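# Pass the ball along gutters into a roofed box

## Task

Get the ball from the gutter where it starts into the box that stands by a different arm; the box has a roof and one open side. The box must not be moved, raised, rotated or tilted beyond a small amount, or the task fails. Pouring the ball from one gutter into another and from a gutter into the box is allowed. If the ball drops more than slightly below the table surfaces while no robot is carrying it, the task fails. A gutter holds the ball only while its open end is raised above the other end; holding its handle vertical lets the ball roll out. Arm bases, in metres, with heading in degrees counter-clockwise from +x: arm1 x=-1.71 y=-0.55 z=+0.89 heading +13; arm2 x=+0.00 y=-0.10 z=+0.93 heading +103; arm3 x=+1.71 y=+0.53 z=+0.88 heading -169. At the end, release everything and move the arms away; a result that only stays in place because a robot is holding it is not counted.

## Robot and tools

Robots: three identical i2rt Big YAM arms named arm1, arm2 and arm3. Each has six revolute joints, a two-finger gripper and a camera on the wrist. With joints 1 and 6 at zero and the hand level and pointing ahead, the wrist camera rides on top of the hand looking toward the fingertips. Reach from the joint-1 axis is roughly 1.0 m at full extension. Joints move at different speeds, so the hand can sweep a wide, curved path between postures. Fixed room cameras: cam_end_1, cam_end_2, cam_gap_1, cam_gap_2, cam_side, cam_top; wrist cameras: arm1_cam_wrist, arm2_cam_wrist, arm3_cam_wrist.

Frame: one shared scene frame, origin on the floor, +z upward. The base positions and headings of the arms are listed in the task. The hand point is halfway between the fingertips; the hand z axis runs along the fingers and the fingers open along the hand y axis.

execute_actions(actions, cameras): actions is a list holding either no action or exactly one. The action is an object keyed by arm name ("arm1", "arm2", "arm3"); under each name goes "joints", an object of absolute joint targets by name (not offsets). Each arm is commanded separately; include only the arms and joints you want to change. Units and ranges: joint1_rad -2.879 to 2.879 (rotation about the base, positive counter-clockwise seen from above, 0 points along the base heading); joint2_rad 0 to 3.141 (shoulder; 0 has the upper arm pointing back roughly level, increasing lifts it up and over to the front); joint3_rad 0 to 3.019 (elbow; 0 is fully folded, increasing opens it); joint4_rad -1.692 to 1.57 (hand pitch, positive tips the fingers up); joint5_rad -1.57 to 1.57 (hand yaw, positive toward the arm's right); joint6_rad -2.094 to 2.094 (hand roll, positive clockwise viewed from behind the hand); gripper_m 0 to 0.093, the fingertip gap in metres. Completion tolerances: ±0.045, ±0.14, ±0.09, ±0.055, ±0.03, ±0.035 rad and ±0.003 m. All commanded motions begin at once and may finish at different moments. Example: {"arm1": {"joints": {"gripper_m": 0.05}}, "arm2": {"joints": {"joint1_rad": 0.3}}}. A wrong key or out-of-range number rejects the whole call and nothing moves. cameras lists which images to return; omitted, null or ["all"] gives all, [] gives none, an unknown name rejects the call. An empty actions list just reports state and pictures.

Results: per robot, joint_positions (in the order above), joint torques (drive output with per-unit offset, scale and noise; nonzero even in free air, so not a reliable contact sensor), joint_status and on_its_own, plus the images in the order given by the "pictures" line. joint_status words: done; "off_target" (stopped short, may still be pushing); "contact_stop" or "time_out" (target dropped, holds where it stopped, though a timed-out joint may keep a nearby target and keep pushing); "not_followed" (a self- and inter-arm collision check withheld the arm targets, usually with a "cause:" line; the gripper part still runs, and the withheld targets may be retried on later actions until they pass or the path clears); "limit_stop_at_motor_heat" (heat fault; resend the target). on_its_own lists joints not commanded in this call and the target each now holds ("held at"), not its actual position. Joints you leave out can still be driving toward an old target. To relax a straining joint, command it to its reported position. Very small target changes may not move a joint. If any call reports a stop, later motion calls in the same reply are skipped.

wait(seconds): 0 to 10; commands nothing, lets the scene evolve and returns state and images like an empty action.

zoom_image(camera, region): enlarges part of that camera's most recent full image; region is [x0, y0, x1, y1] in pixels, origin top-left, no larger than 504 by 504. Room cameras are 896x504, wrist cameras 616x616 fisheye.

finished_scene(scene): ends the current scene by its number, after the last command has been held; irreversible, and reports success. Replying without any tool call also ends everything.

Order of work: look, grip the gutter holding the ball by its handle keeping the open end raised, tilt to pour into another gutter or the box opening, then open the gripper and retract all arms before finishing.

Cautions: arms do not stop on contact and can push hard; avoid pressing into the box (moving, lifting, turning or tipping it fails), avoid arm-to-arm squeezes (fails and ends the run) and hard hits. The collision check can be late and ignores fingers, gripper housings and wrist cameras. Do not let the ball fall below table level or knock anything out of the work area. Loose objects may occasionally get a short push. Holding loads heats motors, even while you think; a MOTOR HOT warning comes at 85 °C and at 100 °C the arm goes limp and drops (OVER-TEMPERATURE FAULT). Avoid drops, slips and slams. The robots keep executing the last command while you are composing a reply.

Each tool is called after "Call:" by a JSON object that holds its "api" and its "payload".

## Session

Call:
{"api": "execute_actions", "payload": {"actions": []}}

Scene clock: 0.00 s.
Joint torques (N m, as the arm reports them, + toward a larger angle): no reading
Motor temperatures (°C, as the motors report them): arm1=[21 26 26 23 25 24] | arm2=[24 26 26 24 23 24] | arm3=[23 23 24 25 22 24]
arm1.joint_positions: joint1_rad=+0.608 joint2_rad=+0.437 joint3_rad=+1.662 joint4_rad=-1.191 joint5_rad=+0.301 joint6_rad=-0.642 gripper_m=+0.094
arm1.joint_status: not commanded
arm1.hand: x=-1.6268 y=-0.5316 z=+1.6053 quat_wxyz=(-0.718, +0.385, -0.579, +0.033) (m; scene frame)
arm2.joint_positions: joint1_rad=-0.101 joint2_rad=+0.438 joint3_rad=+1.386 joint4_rad=-1.584 joint5_rad=-0.128 joint6_rad=+0.126 gripper_m=+0.094
arm2.joint_status: not commanded
arm2.hand: x=-0.0398 y=+0.0255 z=+1.4465 quat_wxyz=(-0.230, +0.653, -0.607, -0.390) (m; scene frame)
arm3.joint_positions: joint1_rad=-0.377 joint2_rad=+0.630 joint3_rad=+1.457 joint4_rad=-1.355 joint5_rad=-0.264 joint6_rad=-0.298 gripper_m=+0.094
arm3.joint_status: not commanded
arm3.hand: x=+1.4944 y=+0.5322 z=+1.4554 quat_wxyz=(+0.005, -0.852, -0.111, +0.511) (m; scene frame)
pictures: arm1_cam_wrist, arm2_cam_wrist, arm3_cam_wrist, cam_end_1, cam_end_2, cam_gap_1, cam_gap_2, cam_side, cam_top
Images, in order (width x height): arm1_cam_wrist 616x616, arm2_cam_wrist 616x616, arm3_cam_wrist 616x616, cam_end_1 896x504, cam_end_2 896x504, cam_gap_1 896x504, cam_gap_2 896x504, cam_side 896x504, cam_top 896x504.

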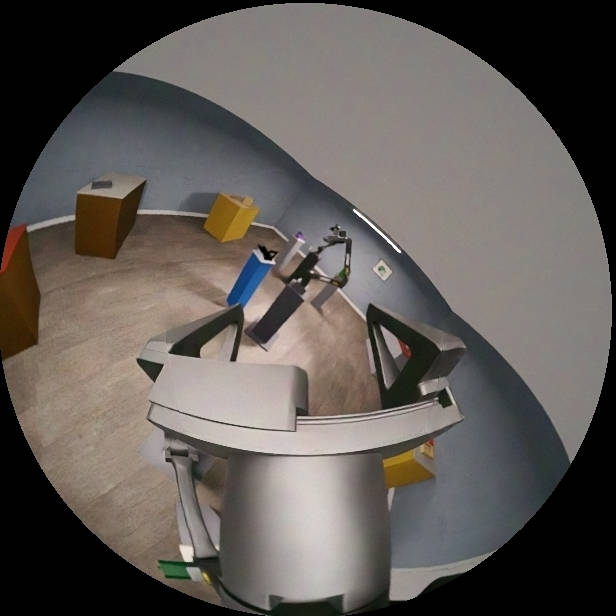

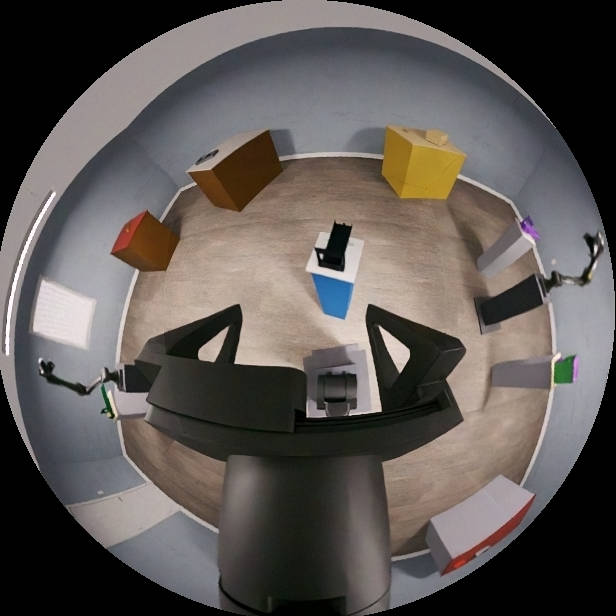

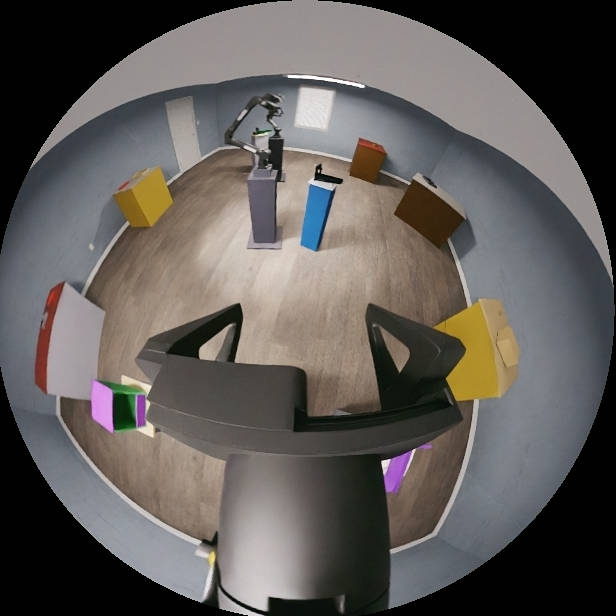

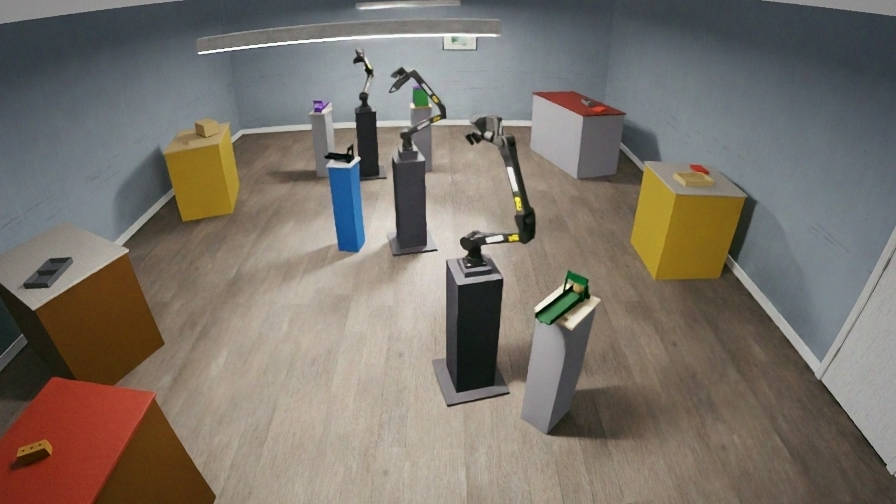

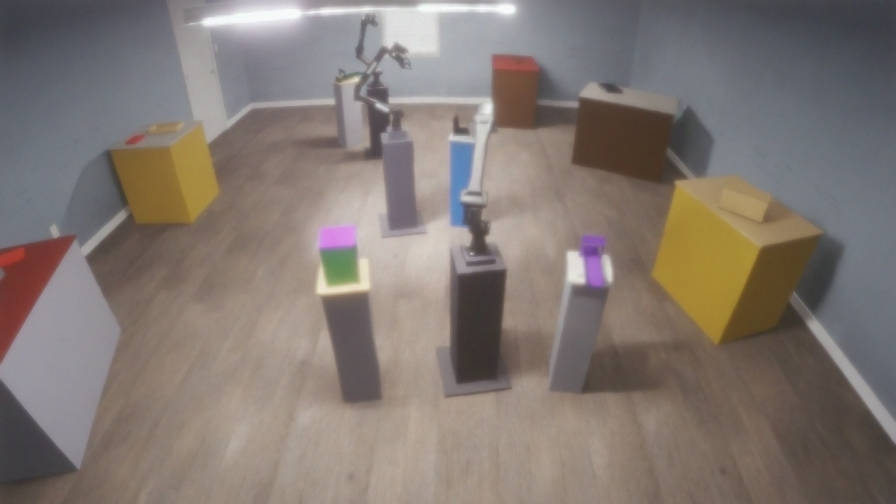

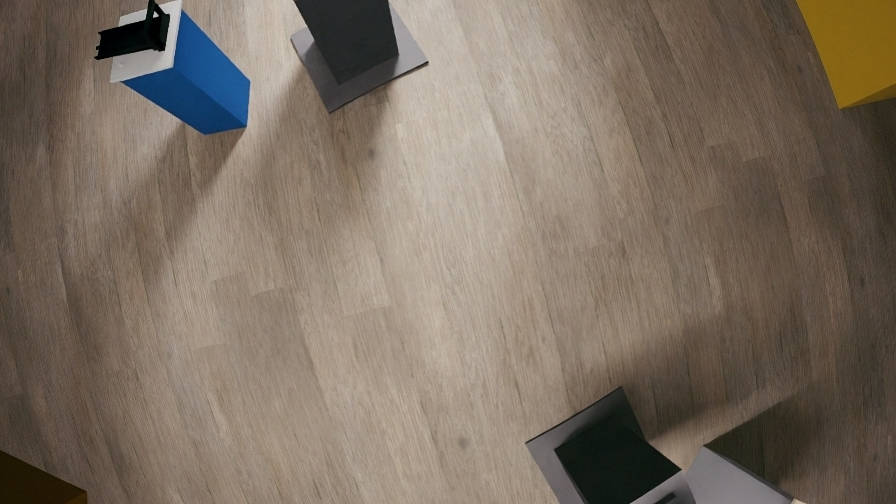

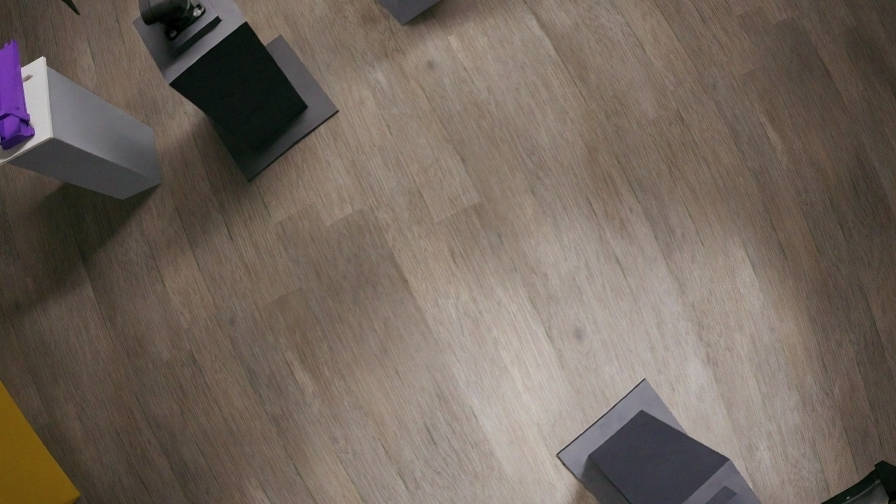

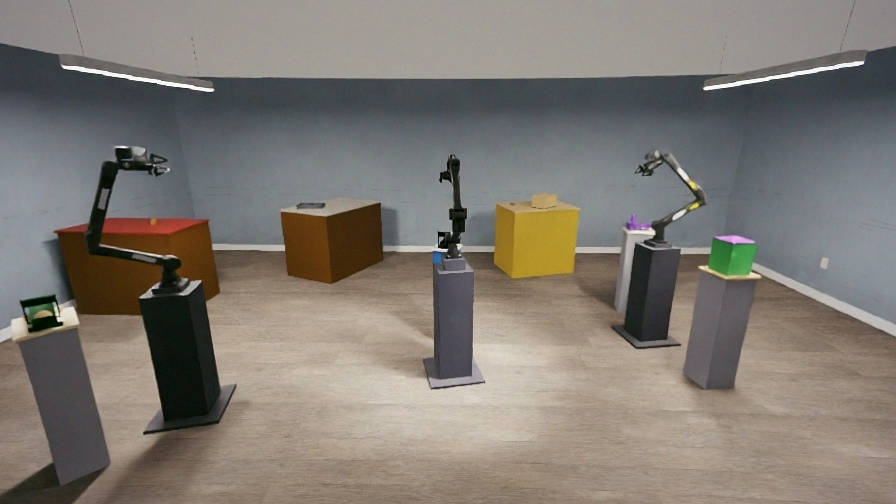

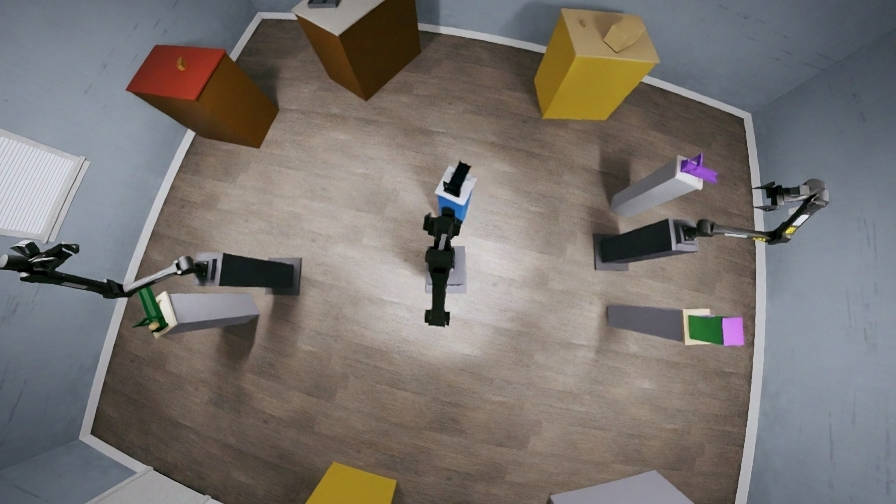

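Call:
{"api": "execute_actions", "payload": {"actions": [{"arm1":{"joints":{"joint1_rad":-2.2,"joint2_rad":1.78,"joint3_rad":1.75,"joint4_rad":-1.52,"joint5_rad":0.18,"joint6_rad":0.2}},"arm2":{"joints":{"joint1_rad":-0.06,"joint2_rad":1.45,"joint3_rad":1.2,"joint4_rad":-1.12,"joint5_rad":0.05,"joint6_rad":-1.31}},"arm3":{"joints":{"joint1_rad":-1.75,"joint2_rad":1.92,"joint3_rad":1.97,"joint4_rad":-1.59,"joint5_rad":0.18,"joint6_rad":0.15}}}], "cameras": ["arm1_cam_wrist","arm2_cam_wrist","arm3_cam_wrist","cam_end_1"]}}

Scene clock: 2.77 s.
Joint torques (N m, as the arm reports them, + toward a larger angle): arm1=[  1.37 -18.59   8.8   -0.06   0.2    0.09] | arm2=[  0.78 -14.34  10.02   1.2    0.04  -0.18] | arm3=[  1.12 -14.94  10.01   0.65   0.18   0.17]
Motor temperatures (°C, as the motors report them): arm1=[21 27 26 23 25 24] | arm2=[24 27 26 24 23 24] | arm3=[23 24 25 26 22 24]
arm1.joint_positions: joint1_rad=-2.210 joint2_rad=+1.781 joint3_rad=+1.753 joint4_rad=-1.510 joint5_rad=+0.179 joint6_rad=+0.193 gripper_m=+0.094
arm1.joint_status: all done
arm1.hand: x=-1.9632 y=-1.0528 z=+1.1186 quat_wxyz=(+0.059, -0.881, -0.464, +0.069) (m; scene frame)
arm2.joint_positions: joint1_rad=-0.074 joint2_rad=+1.457 joint3_rad=+1.194 joint4_rad=-1.138 joint5_rad=+0.047 joint6_rad=-1.297 gripper_m=+0.094
arm2.joint_status: all done
arm2.hand: x=-0.0639 y=+0.3543 z=+1.1016 quat_wxyz=(-0.088, +0.994, -0.060, +0.007) (m; scene frame)
arm3.joint_positions: joint1_rad=-1.754 joint2_rad=+1.929 joint3_rad=+1.940 joint4_rad=-1.583 joint5_rad=+0.180 joint6_rad=+0.137 gripper_m=+0.094
arm3.joint_status: all done
arm3.hand: x=+1.7448 y=+1.1319 z=+1.1021 quat_wxyz=(+0.061, -0.657, +0.749, -0.059) (m; scene frame)
pictures: arm1_cam_wrist, arm2_cam_wrist, arm3_cam_wrist, cam_end_1
Images, in order (width x height): arm1_cam_wrist 616x616, arm2_cam_wrist 616x616, arm3_cam_wrist 616x616, cam_end_1 896x504.

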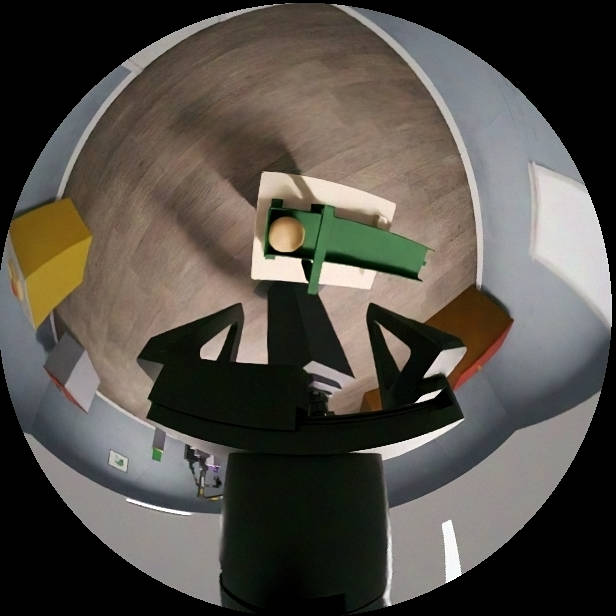

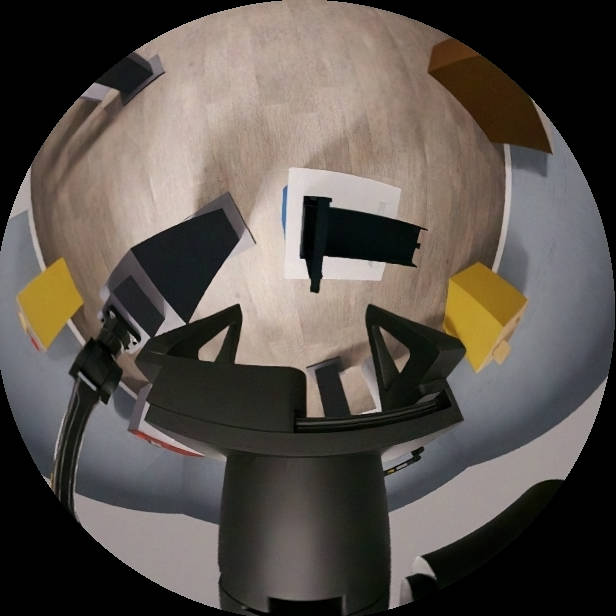

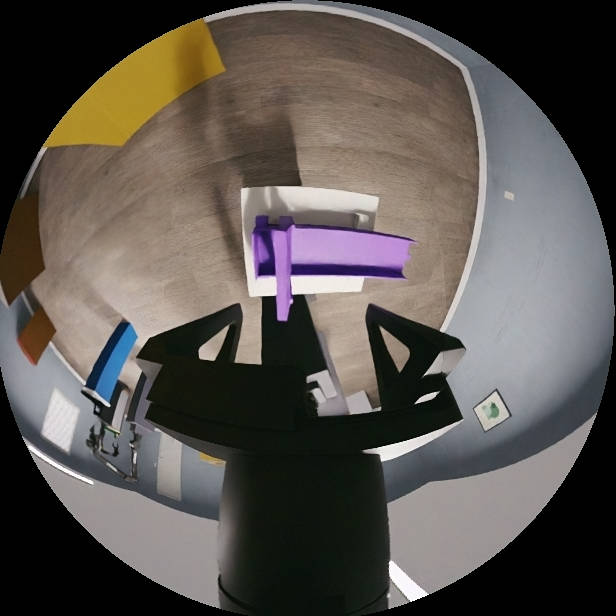

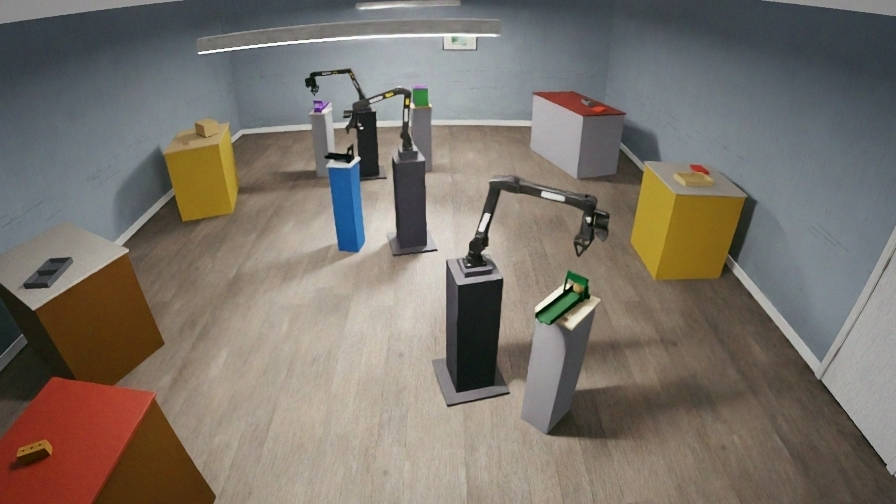

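Call:
{"api": "execute_actions", "payload": {"actions": [{"arm1":{"joints":{"joint1_rad":-2.285,"joint2_rad":1.92,"joint3_rad":1.6,"joint4_rad":-1.29,"joint6_rad":0.28}},"arm2":{"joints":{"joint2_rad":1.675,"joint3_rad":1.13,"joint4_rad":-0.825,"joint5_rad":0.065,"joint6_rad":-1.185}},"arm3":{"joints":{"joint3_rad":1.645,"joint4_rad":-1.295,"joint6_rad":0.17}}}], "cameras": ["arm1_cam_wrist","arm2_cam_wrist","arm3_cam_wrist","cam_end_1"]}}

Scene clock: 4.30 s.
Joint torques (N m, as the arm reports them, + toward a larger angle): arm1=[  1.08 -19.44   8.39   0.65   0.19   0.12] | arm2=[  0.87 -17.68   8.77   1.23   0.09   0.12] | arm3=[  1.31 -14.83   8.1    1.21   0.18   0.18]
Motor temperatures (°C, as the motors report them): arm1=[21 27 27 23 25 24] | arm2=[24 27 27 24 23 24] | arm3=[23 24 25 26 22 24]
arm1.joint_positions: joint1_rad=-2.290 joint2_rad=+1.915 joint3_rad=+1.601 joint4_rad=-1.300 joint5_rad=+0.179 joint6_rad=+0.271 gripper_m=+0.094
arm1.joint_status: all done
arm1.hand: x=-2.0064 y=-1.0394 z=+0.9884 quat_wxyz=(+0.083, -0.914, -0.396, +0.039) (m; scene frame)
arm2.joint_positions: joint1_rad=-0.074 joint2_rad=+1.700 joint3_rad=+1.121 joint4_rad=-0.844 joint5_rad=+0.063 joint6_rad=-1.198 gripper_m=+0.094
arm2.joint_status: all done
arm2.hand: x=-0.0667 y=+0.3914 z=+0.9741 quat_wxyz=(-0.080, +0.991, -0.109, +0.013) (m; scene frame)
arm3.joint_positions: joint1_rad=-1.754 joint2_rad=+1.937 joint3_rad=+1.633 joint4_rad=-1.304 joint5_rad=+0.180 joint6_rad=+0.155 gripper_m=+0.094
arm3.joint_status: all done
arm3.hand: x=+1.7437 y=+1.1077 z=+0.9827 quat_wxyz=(+0.051, -0.651, +0.754, -0.071) (m; scene frame)
pictures: arm1_cam_wrist, arm2_cam_wrist, arm3_cam_wrist, cam_end_1
Images, in order (width x height): arm1_cam_wrist 616x616, arm2_cam_wrist 616x616, arm3_cam_wrist 616x616, cam_end_1 896x504.

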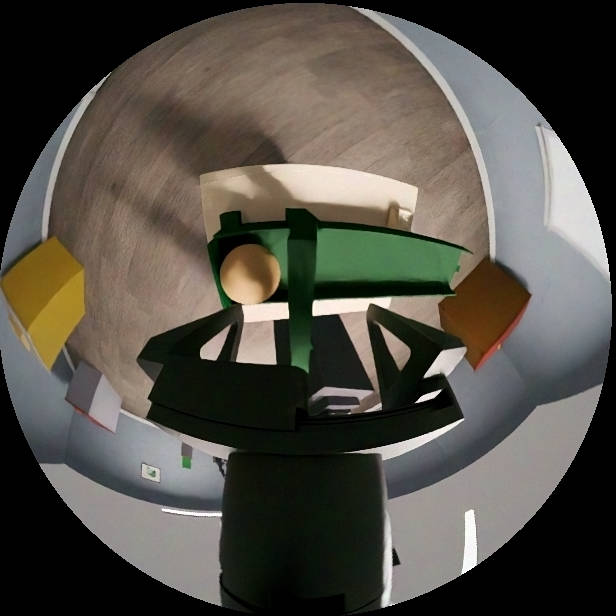

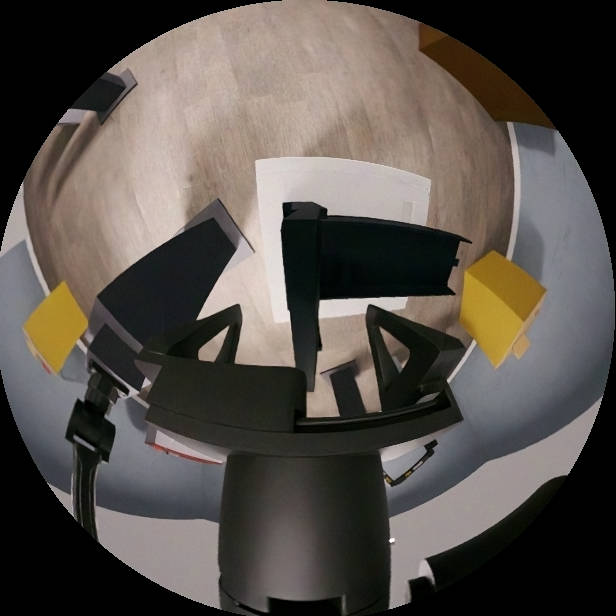

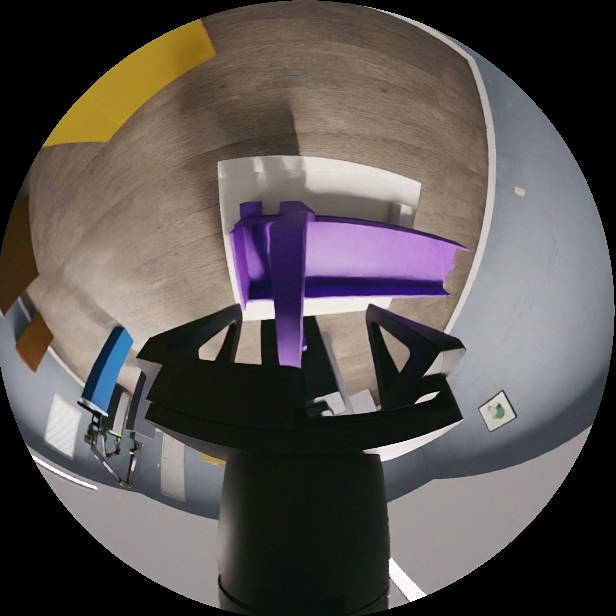

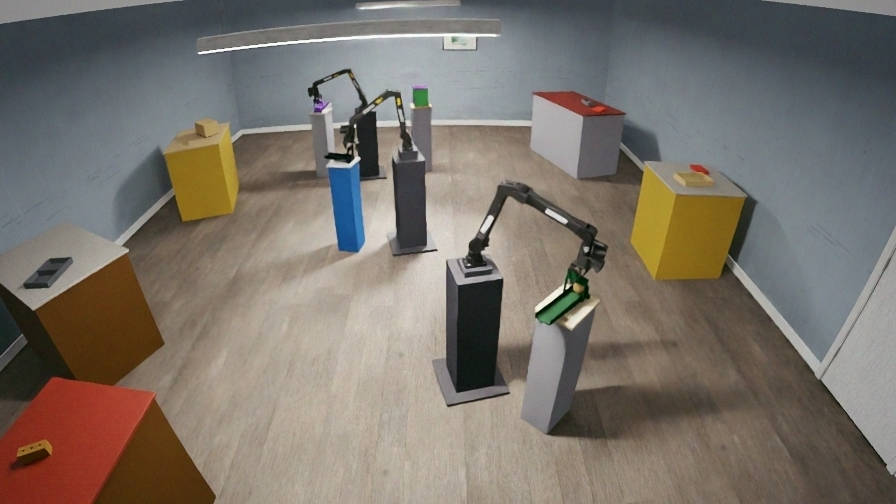

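Call:
{"api": "execute_actions", "payload": {"actions": [{"arm1":{"joints":{"joint3_rad":1.55,"joint4_rad":-1.245,"gripper_m":0.05}},"arm2":{"joints":{"joint6_rad":-1.25,"gripper_m":0.05}},"arm3":{"joints":{"joint1_rad":-1.73,"joint3_rad":1.615,"joint4_rad":-1.27,"gripper_m":0.05}}}], "cameras": []}}

Call:
{"api": "execute_actions", "payload": {"actions": [{"arm1":{"joints":{"gripper_m":0}},"arm2":{"joints":{"gripper_m":0}},"arm3":{"joints":{"gripper_m":0}}}], "cameras": []}}

Call:
{"api": "execute_actions", "payload": {"actions": [{"arm1":{"joints":{"joint2_rad":1.76,"joint5_rad":0.36}},"arm2":{"joints":{"joint2_rad":1.5}},"arm3":{"joints":{"joint2_rad":1.72}}}], "cameras": ["arm1_cam_wrist","arm2_cam_wrist","arm3_cam_wrist"]}}

Scene clock: 5.33 s.
Joint torques (N m, as the arm reports them, + toward a larger angle): arm1=[  0.97 -18.82   7.19   0.69   0.2    0.11] | arm2=[  1.19 -18.79   8.97   1.2    0.08  -0.11] | arm3=[  2.1  -14.95   7.44   1.27   0.19   0.18]
Motor temperatures (°C, as the motors report them): arm1=[21 27 27 23 25 24] | arm2=[24 27 27 24 23 24] | arm3=[23 24 25 26 22 25]
arm1.joint_positions: joint1_rad=-2.290 joint2_rad=+1.914 joint3_rad=+1.564 joint4_rad=-1.256 joint5_rad=+0.179 joint6_rad=+0.272 gripper_m=+0.050
arm1.joint_status: all done
arm1.hand: x=-2.0051 y=-1.0369 z=+0.9758 quat_wxyz=(+0.081, -0.914, -0.396, +0.043) (m; scene frame)
arm2.joint_positions: joint1_rad=-0.074 joint2_rad=+1.700 joint3_rad=+1.121 joint4_rad=-0.844 joint5_rad=+0.063 joint6_rad=-1.237 gripper_m=+0.050
arm2.joint_status: all done
arm2.hand: x=-0.0667 y=+0.3914 z=+0.9741 quat_wxyz=(-0.079, +0.993, -0.090, +0.014) (m; scene frame)
arm3.joint_positions: joint1_rad=-1.742 joint2_rad=+1.936 joint3_rad=+1.612 joint4_rad=-1.278 joint5_rad=+0.180 joint6_rad=+0.156 gripper_m=+0.050
arm3.joint_status: all done
arm3.hand: x=+1.7368 y=+1.1064 z=+0.9754 quat_wxyz=(+0.053, -0.656, +0.750, -0.069) (m; scene frame)
pictures: none
No camera images: the call's "cameras" was empty. Leave "cameras" out to get every camera's image.

Scene clock: 6.03 s.
Joint torques (N m, as the arm reports them, + toward a larger angle): arm1=[  0.96 -18.67   7.17   0.68  -0.11   0.07] | arm2=[  1.08 -15.99   9.34   0.47  -0.11  -0.15] | arm3=[  1.98 -14.57   7.49   1.16  -0.04   0.12]
Motor temperatures (°C, as the motors report them): arm1=[21 27 27 23 25 24] | arm2=[24 27 27 24 23 24] | arm3=[23 24 26 26 22 25]
arm1.joint_positions: joint1_rad=-2.290 joint2_rad=+1.912 joint3_rad=+1.564 joint4_rad=-1.256 joint5_rad=+0.189 joint6_rad=+0.277 gripper_m=+0.011
arm1.joint_status: gripper_m off_target (ended at +0.011, target +0.000)
arm1.hand: x=-2.0064 y=-1.0364 z=+0.9771 quat_wxyz=(+0.084, -0.914, -0.393, +0.046) (m; scene frame)
arm2.joint_positions: joint1_rad=-0.074 joint2_rad=+1.677 joint3_rad=+1.120 joint4_rad=-0.829 joint5_rad=+0.066 joint6_rad=-1.238 gripper_m=+0.011
arm2.joint_status: gripper_m off_target (ended at +0.011, target +0.000)
arm2.hand: x=-0.0673 y=+0.3965 z=+0.9853 quat_wxyz=(-0.097, +0.991, -0.090, +0.011) (m; scene frame)
arm3.joint_positions: joint1_rad=-1.742 joint2_rad=+1.931 joint3_rad=+1.612 joint4_rad=-1.276 joint5_rad=+0.186 joint6_rad=+0.162 gripper_m=+0.011
arm3.joint_status: gripper_m off_target (ended at +0.011, target +0.000)
arm3.hand: x=+1.7376 y=+1.1071 z=+0.9781 quat_wxyz=(+0.057, -0.653, +0.752, -0.068) (m; scene frame)
pictures: none
No camera images: the call's "cameras" was empty. Leave "cameras" out to get every camera's image.

Scene clock: 7.33 s.
Joint torques (N m, as the arm reports them, + toward a larger angle): arm1=[  1.04 -17.52   9.12   0.86   0.6    0.08] | arm2=[  1.33 -14.47  10.65   1.03  -0.11  -0.13] | arm3=[  1.82 -13.02   9.51   1.47   0.23   0.12]
Motor temperatures (°C, as the motors report them): arm1=[21 27 27 23 26 24] | arm2=[24 27 27 24 23 24] | arm3=[23 24 26 26 22 25]
arm1.joint_positions: joint1_rad=-2.290 joint2_rad=+1.753 joint3_rad=+1.549 joint4_rad=-1.253 joint5_rad=+0.352 joint6_rad=+0.277 gripper_m=+0.011
arm1.joint_status: all done
arm1.hand: x=-2.0277 y=-1.0190 z=+1.0647 quat_wxyz=(+0.100, -0.907, -0.378, +0.153) (m; scene frame)
arm2.joint_positions: joint1_rad=-0.074 joint2_rad=+1.503 joint3_rad=+1.115 joint4_rad=-0.829 joint5_rad=+0.066 joint6_rad=-1.238 gripper_m=+0.011
arm2.joint_status: all done
arm2.hand: x=-0.0682 y=+0.4002 z=+1.0668 quat_wxyz=(-0.178, +0.980, -0.091, -0.009) (m; scene frame)
arm3.joint_positions: joint1_rad=-1.742 joint2_rad=+1.736 joint3_rad=+1.592 joint4_rad=-1.276 joint5_rad=+0.179 joint6_rad=+0.162 gripper_m=+0.011
arm3.joint_status: all done
arm3.hand: x=+1.7376 y=+1.0979 z=+1.0776 quat_wxyz=(+0.110, -0.646, +0.756, +0.001) (m; scene frame)
pictures: arm1_cam_wrist, arm2_cam_wrist, arm3_cam_wrist
Images, in order (width x height): arm1_cam_wrist 616x616, arm2_cam_wrist 616x616, arm3_cam_wrist 616x616.

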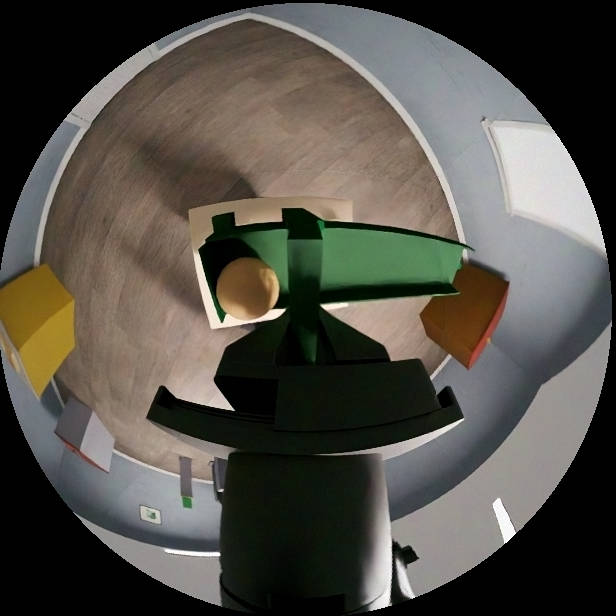

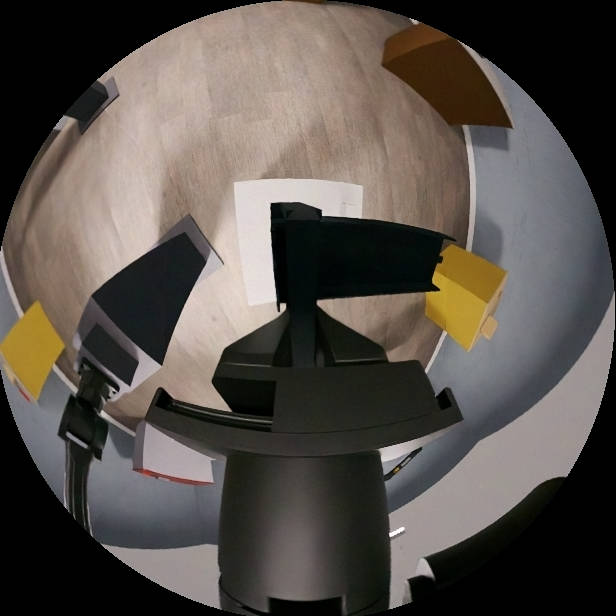

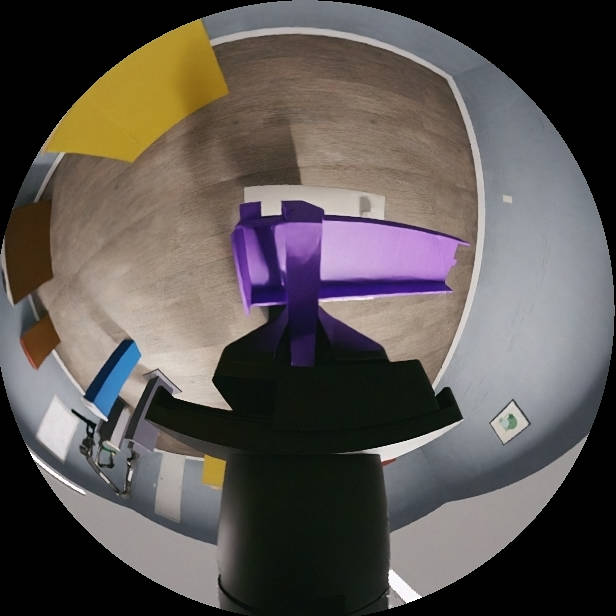

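Call:
{"api": "execute_actions", "payload": {"actions": [{"arm1":{"joints":{"joint4_rad":-1.0,"joint6_rad":-0.8}},"arm2":{"joints":{"joint1_rad":1.59,"joint5_rad":0,"joint6_rad":-1.585}},"arm3":{"joints":{"joint1_rad":-0.3,"joint2_rad":0.8,"joint3_rad":1.0,"joint5_rad":0,"joint6_rad":-1.585}}}], "cameras": []}}

Call:
{"api": "execute_actions", "payload": {"actions": [{"arm1":{"joints":{"joint1_rad":0.02,"joint2_rad":1.9,"joint3_rad":2.1,"joint4_rad":-1.0,"joint5_rad":0,"joint6_rad":-1.58}},"arm2":{"joints":{"joint2_rad":1.9,"joint3_rad":1.4,"joint4_rad":-0.75}},"arm3":{"joints":{"joint1_rad":1.15,"joint4_rad":-1.45}}}], "cameras": []}}

Call:
{"api": "execute_actions", "payload": {"actions": [{"arm1":{"joints":{"joint4_rad":-1.4}},"arm2":{"joints":{"joint2_rad":2.1,"joint3_rad":1.75}}}], "cameras": ["arm1_cam_wrist","arm3_cam_wrist","cam_side","cam_gap_1","cam_end_2"]}}

Call:
{"api": "zoom_image", "payload": {"camera": "cam_side", "region": [240, 180, 410, 300]}}

Scene clock: 9.93 s.
Joint torques (N m, as the arm reports them, + toward a larger angle): arm1=[  1.01 -17.8    9.46   1.69   0.51  -0.04] | arm2=[  0.01 -15.53  10.55   1.11  -0.06  -0.13] | arm3=[ 1.28 -0.33  9.22  1.79  0.08 -0.04]
Motor temperatures (°C, as the motors report them): arm1=[21 28 27 23 26 24] | arm2=[24 27 28 24 23 24] | arm3=[23 24 26 26 22 25]
arm1.joint_positions: joint1_rad=-2.290 joint2_rad=+1.753 joint3_rad=+1.549 joint4_rad=-1.018 joint5_rad=+0.352 joint6_rad=-0.792 gripper_m=+0.011
arm1.joint_status: all done
arm1.hand: x=-2.0527 y=-1.0664 z=+1.0772 quat_wxyz=(+0.146, -0.597, -0.765, +0.194) (m; scene frame)
arm2.joint_positions: joint1_rad=+1.590 joint2_rad=+1.508 joint3_rad=+1.115 joint4_rad=-0.829 joint5_rad=-0.001 joint6_rad=-1.574 gripper_m=+0.011
arm2.joint_status: all done
arm2.hand: x=-0.4875 y=-0.2229 z=+1.0627 quat_wxyz=(-0.105, +0.602, +0.780, -0.136) (m; scene frame)
arm3.joint_positions: joint1_rad=-0.307 joint2_rad=+0.802 joint3_rad=+0.987 joint4_rad=-1.271 joint5_rad=-0.003 joint6_rad=-1.572 gripper_m=+0.011
arm3.joint_status: all done
arm3.hand: x=+1.4227 y=+0.5676 z=+1.1898 quat_wxyz=(+0.179, -0.725, -0.644, +0.166) (m; scene frame)
pictures: none
No camera images: the call's "cameras" was empty. Leave "cameras" out to get every camera's image.

Scene clock: 12.43 s.
Joint torques (N m, as the arm reports them, + toward a larger angle): arm1=[  0.38 -23.68  13.4    1.47   0.04   0.  ] | arm2=[ -0.14 -22.73  12.89   1.    -0.04  -0.11] | arm3=[ 1.4  -0.36  8.98  1.4  -0.04 -0.07]
Motor temperatures (°C, as the motors report them): arm1=[21 28 28 23 26 24] | arm2=[24 28 28 24 23 24] | arm3=[23 24 27 26 22 25]
arm1.joint_positions: joint1_rad=+0.025 joint2_rad=+1.925 joint3_rad=+2.059 joint4_rad=-1.000 joint5_rad=-0.002 joint6_rad=-1.575 gripper_m=+0.011
arm1.joint_status: all done
arm1.hand: x=-0.9853 y=-0.3600 z=+1.2112 quat_wxyz=(-0.274, +0.745, -0.571, +0.210) (m; scene frame)
arm2.joint_positions: joint1_rad=+1.590 joint2_rad=+1.933 joint3_rad=+1.345 joint4_rad=-0.763 joint5_rad=-0.001 joint6_rad=-1.575 gripper_m=+0.011
arm2.joint_status: all done
arm2.hand: x=-0.5725 y=-0.2449 z=+0.9359 quat_wxyz=(-0.066, +0.608, +0.787, -0.086) (m; scene frame)
arm3.joint_positions: joint1_rad=+1.141 joint2_rad=+0.805 joint3_rad=+0.987 joint4_rad=-1.449 joint5_rad=+0.000 joint6_rad=-1.573 gripper_m=+0.011
arm3.joint_status: all done
arm3.hand: x=+1.6560 y=+0.2824 z=+1.1721 quat_wxyz=(+0.023, -0.116, -0.981, +0.155) (m; scene frame)
pictures: none
No camera images: the call's "cameras" was empty. Leave "cameras" out to get every camera's image.

Scene clock: 13.53 s.
Joint torques (N m, as the arm reports them, + toward a larger angle): arm1=[  0.37 -22.87  12.79   0.62   0.01  -0.03] | arm2=[  0.16 -25.95  14.71   1.29  -0.06  -0.06] | arm3=[ 1.39 -0.47  8.98  1.39 -0.04 -0.07]
Motor temperatures (°C, as the motors report them): arm1=[21 29 28 23 26 24] | arm2=[24 28 29 24 23 24] | arm3=[23 24 27 26 22 25]
arm1.joint_positions: joint1_rad=+0.025 joint2_rad=+1.925 joint3_rad=+2.059 joint4_rad=-1.395 joint5_rad=-0.002 joint6_rad=-1.575 gripper_m=+0.011
arm1.joint_status: all done
arm1.hand: x=-1.0669 y=-0.3816 z=+1.1646 quat_wxyz=(-0.123, +0.784, -0.601, +0.093) (m; scene frame)
arm2.joint_positions: joint1_rad=+1.590 joint2_rad=+2.126 joint3_rad=+1.684 joint4_rad=-0.763 joint5_rad=-0.001 joint6_rad=-1.575 gripper_m=+0.011
arm2.joint_status: all done
arm2.hand: x=-0.6902 y=-0.2752 z=+0.9503 quat_wxyz=(-0.110, +0.601, +0.778, -0.143) (m; scene frame)
arm3.joint_positions: joint1_rad=+1.141 joint2_rad=+0.805 joint3_rad=+0.987 joint4_rad=-1.449 joint5_rad=+0.000 joint6_rad=-1.573 gripper_m=+0.011
arm3.joint_status: not commanded
arm3.hand: x=+1.6560 y=+0.2824 z=+1.1721 quat_wxyz=(+0.023, -0.116, -0.981, +0.155) (m; scene frame)
pictures: arm1_cam_wrist, arm3_cam_wrist, cam_end_2, cam_gap_1, cam_side
Images, in order (width x height): arm1_cam_wrist 616x616, arm3_cam_wrist 616x616, cam_end_2 896x504, cam_gap_1 896x504, cam_side 896x504.

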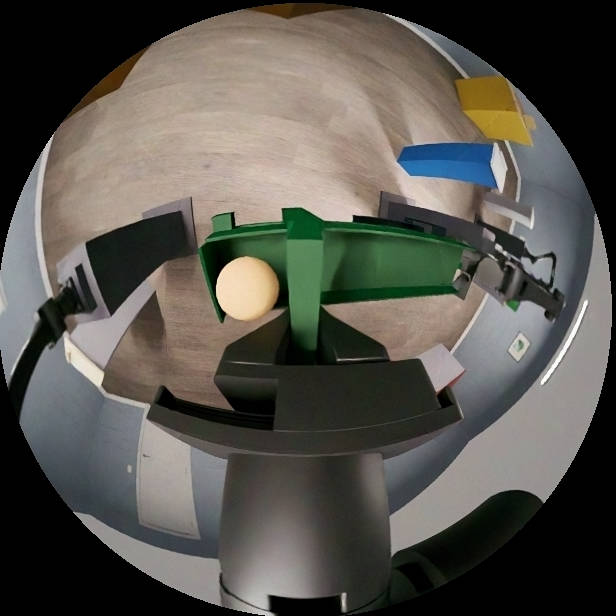

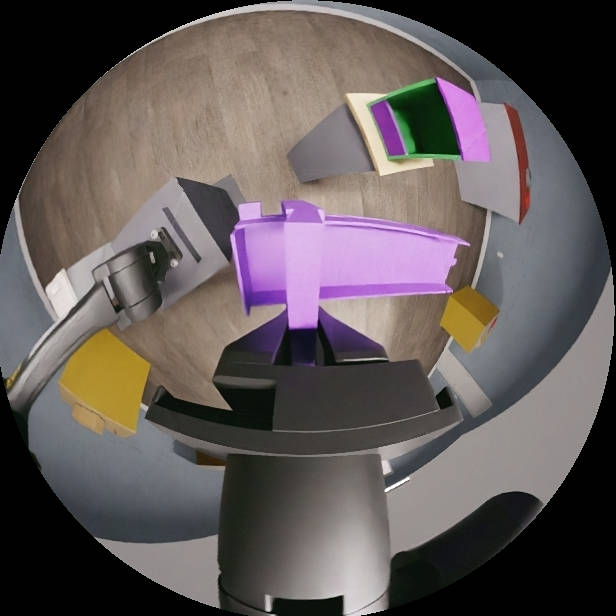

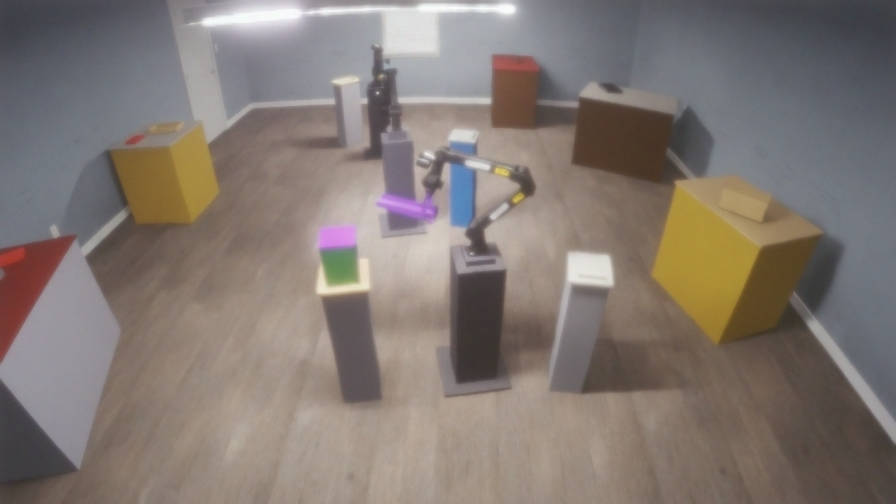

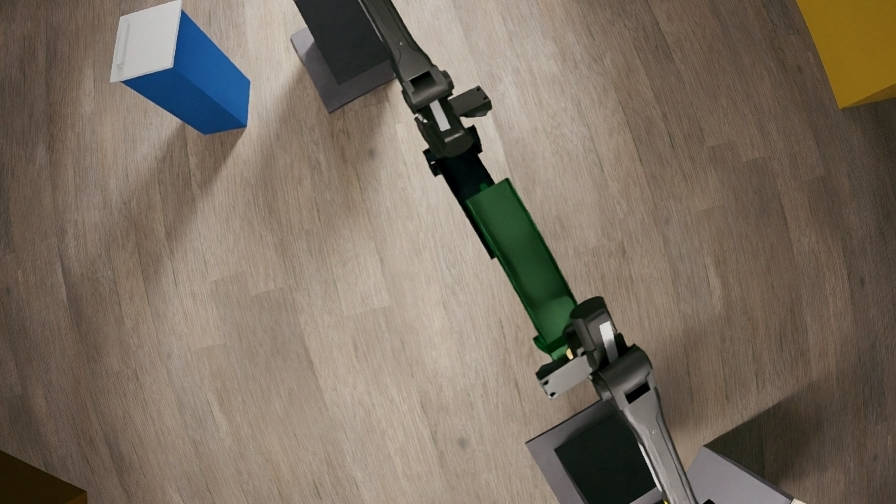

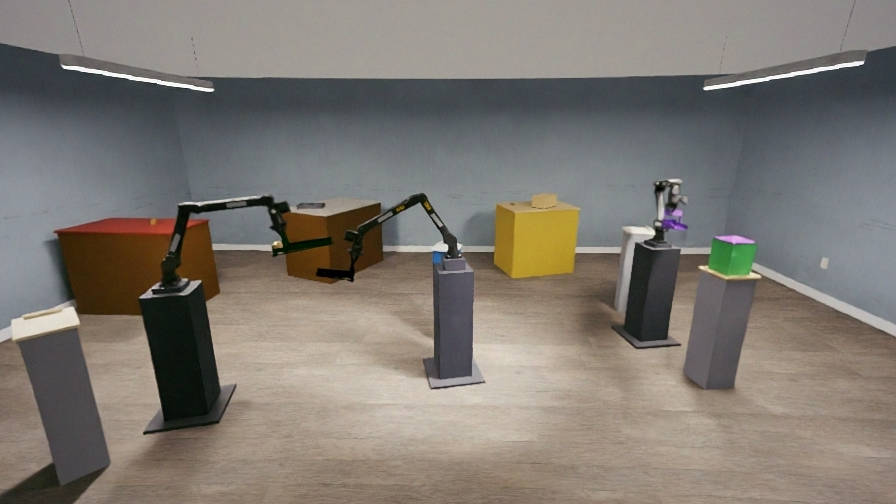

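Region (240, 180, 410, 300) of cam_side's 896x504 image, scaled by 2.965, with more detail than that image has; it fills the top 356 rows of this view, and the rest is white.

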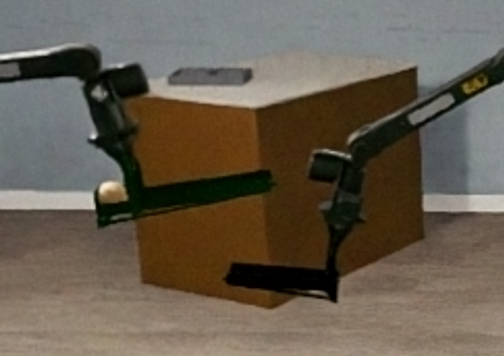

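Call:
{"api": "execute_actions", "payload": {"actions": [{"arm1":{"joints":{"joint2_rad":2.01}},"arm2":{"joints":{"joint1_rad":1.62}},"arm3":{"joints":{"joint1_rad":0.6,"joint2_rad":1.2,"joint3_rad":1.3}}}], "cameras": ["cam_side","cam_gap_1"]}}

Scene clock: 14.93 s.
Joint torques (N m, as the arm reports them, + toward a larger angle): arm1=[  0.3  -23.57  12.69   0.44   0.01  -0.04] | arm2=[  0.77 -25.39  14.66   1.47  -0.04  -0.12] | arm3=[ 0.75 -6.59 12.22  1.17 -0.08 -0.07]
Motor temperatures (°C, as the motors report them): arm1=[21 29 29 23 26 24] | arm2=[24 28 29 24 23 24] | arm3=[23 24 28 26 22 25]
arm1.joint_positions: joint1_rad=+0.025 joint2_rad=+2.027 joint3_rad=+2.059 joint4_rad=-1.395 joint5_rad=-0.002 joint6_rad=-1.575 gripper_m=+0.011
arm1.joint_status: all done
arm1.hand: x=-1.0556 y=-0.3786 z=+1.0977 quat_wxyz=(-0.083, +0.789, -0.605, +0.062) (m; scene frame)
arm2.joint_positions: joint1_rad=+1.609 joint2_rad=+2.126 joint3_rad=+1.684 joint4_rad=-0.763 joint5_rad=-0.001 joint6_rad=-1.575 gripper_m=+0.011
arm2.joint_status: all done
arm2.hand: x=-0.6867 y=-0.2881 z=+0.9504 quat_wxyz=(-0.109, +0.594, +0.784, -0.144) (m; scene frame)
arm3.joint_positions: joint1_rad=+0.600 joint2_rad=+1.220 joint3_rad=+1.241 joint4_rad=-1.450 joint5_rad=+0.001 joint6_rad=-1.575 gripper_m=+0.011
arm3.joint_status: all done
arm3.hand: x=+1.4552 y=+0.2688 z=+1.1628 quat_wxyz=(+0.031, -0.378, -0.923, +0.070) (m; scene frame)
pictures: cam_gap_1, cam_side
Images, in order (width x height): cam_gap_1 896x504, cam_side 896x504.

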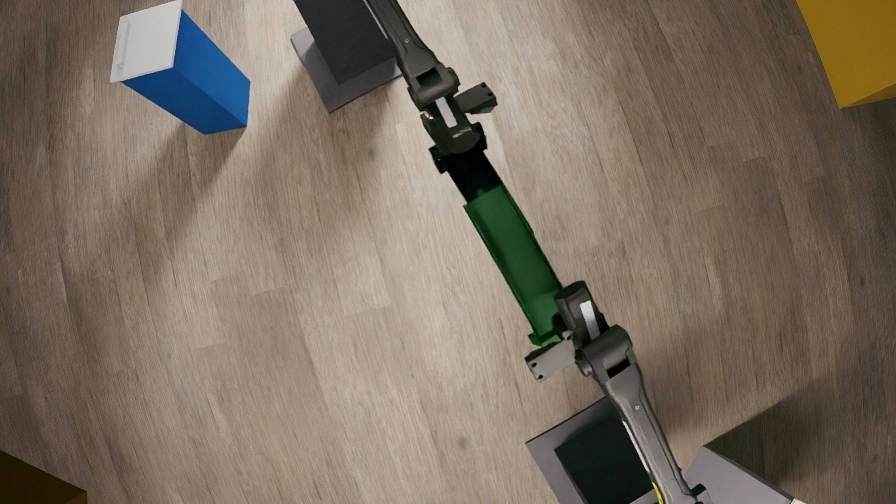

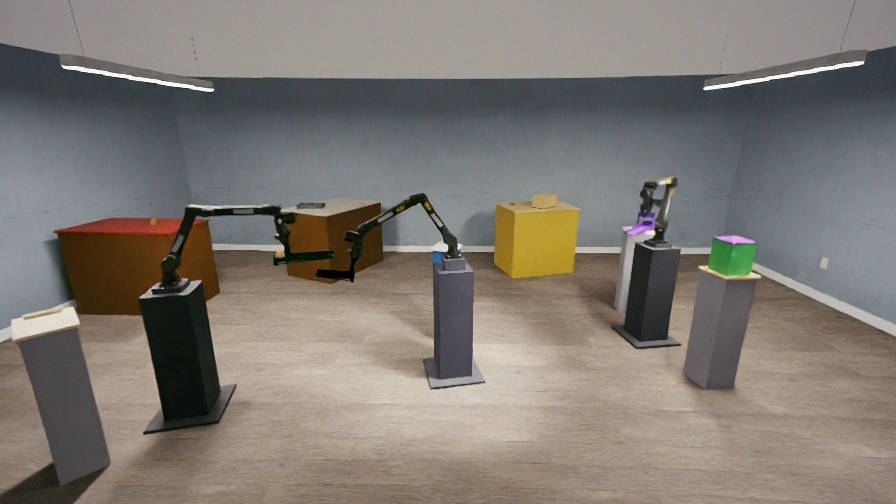

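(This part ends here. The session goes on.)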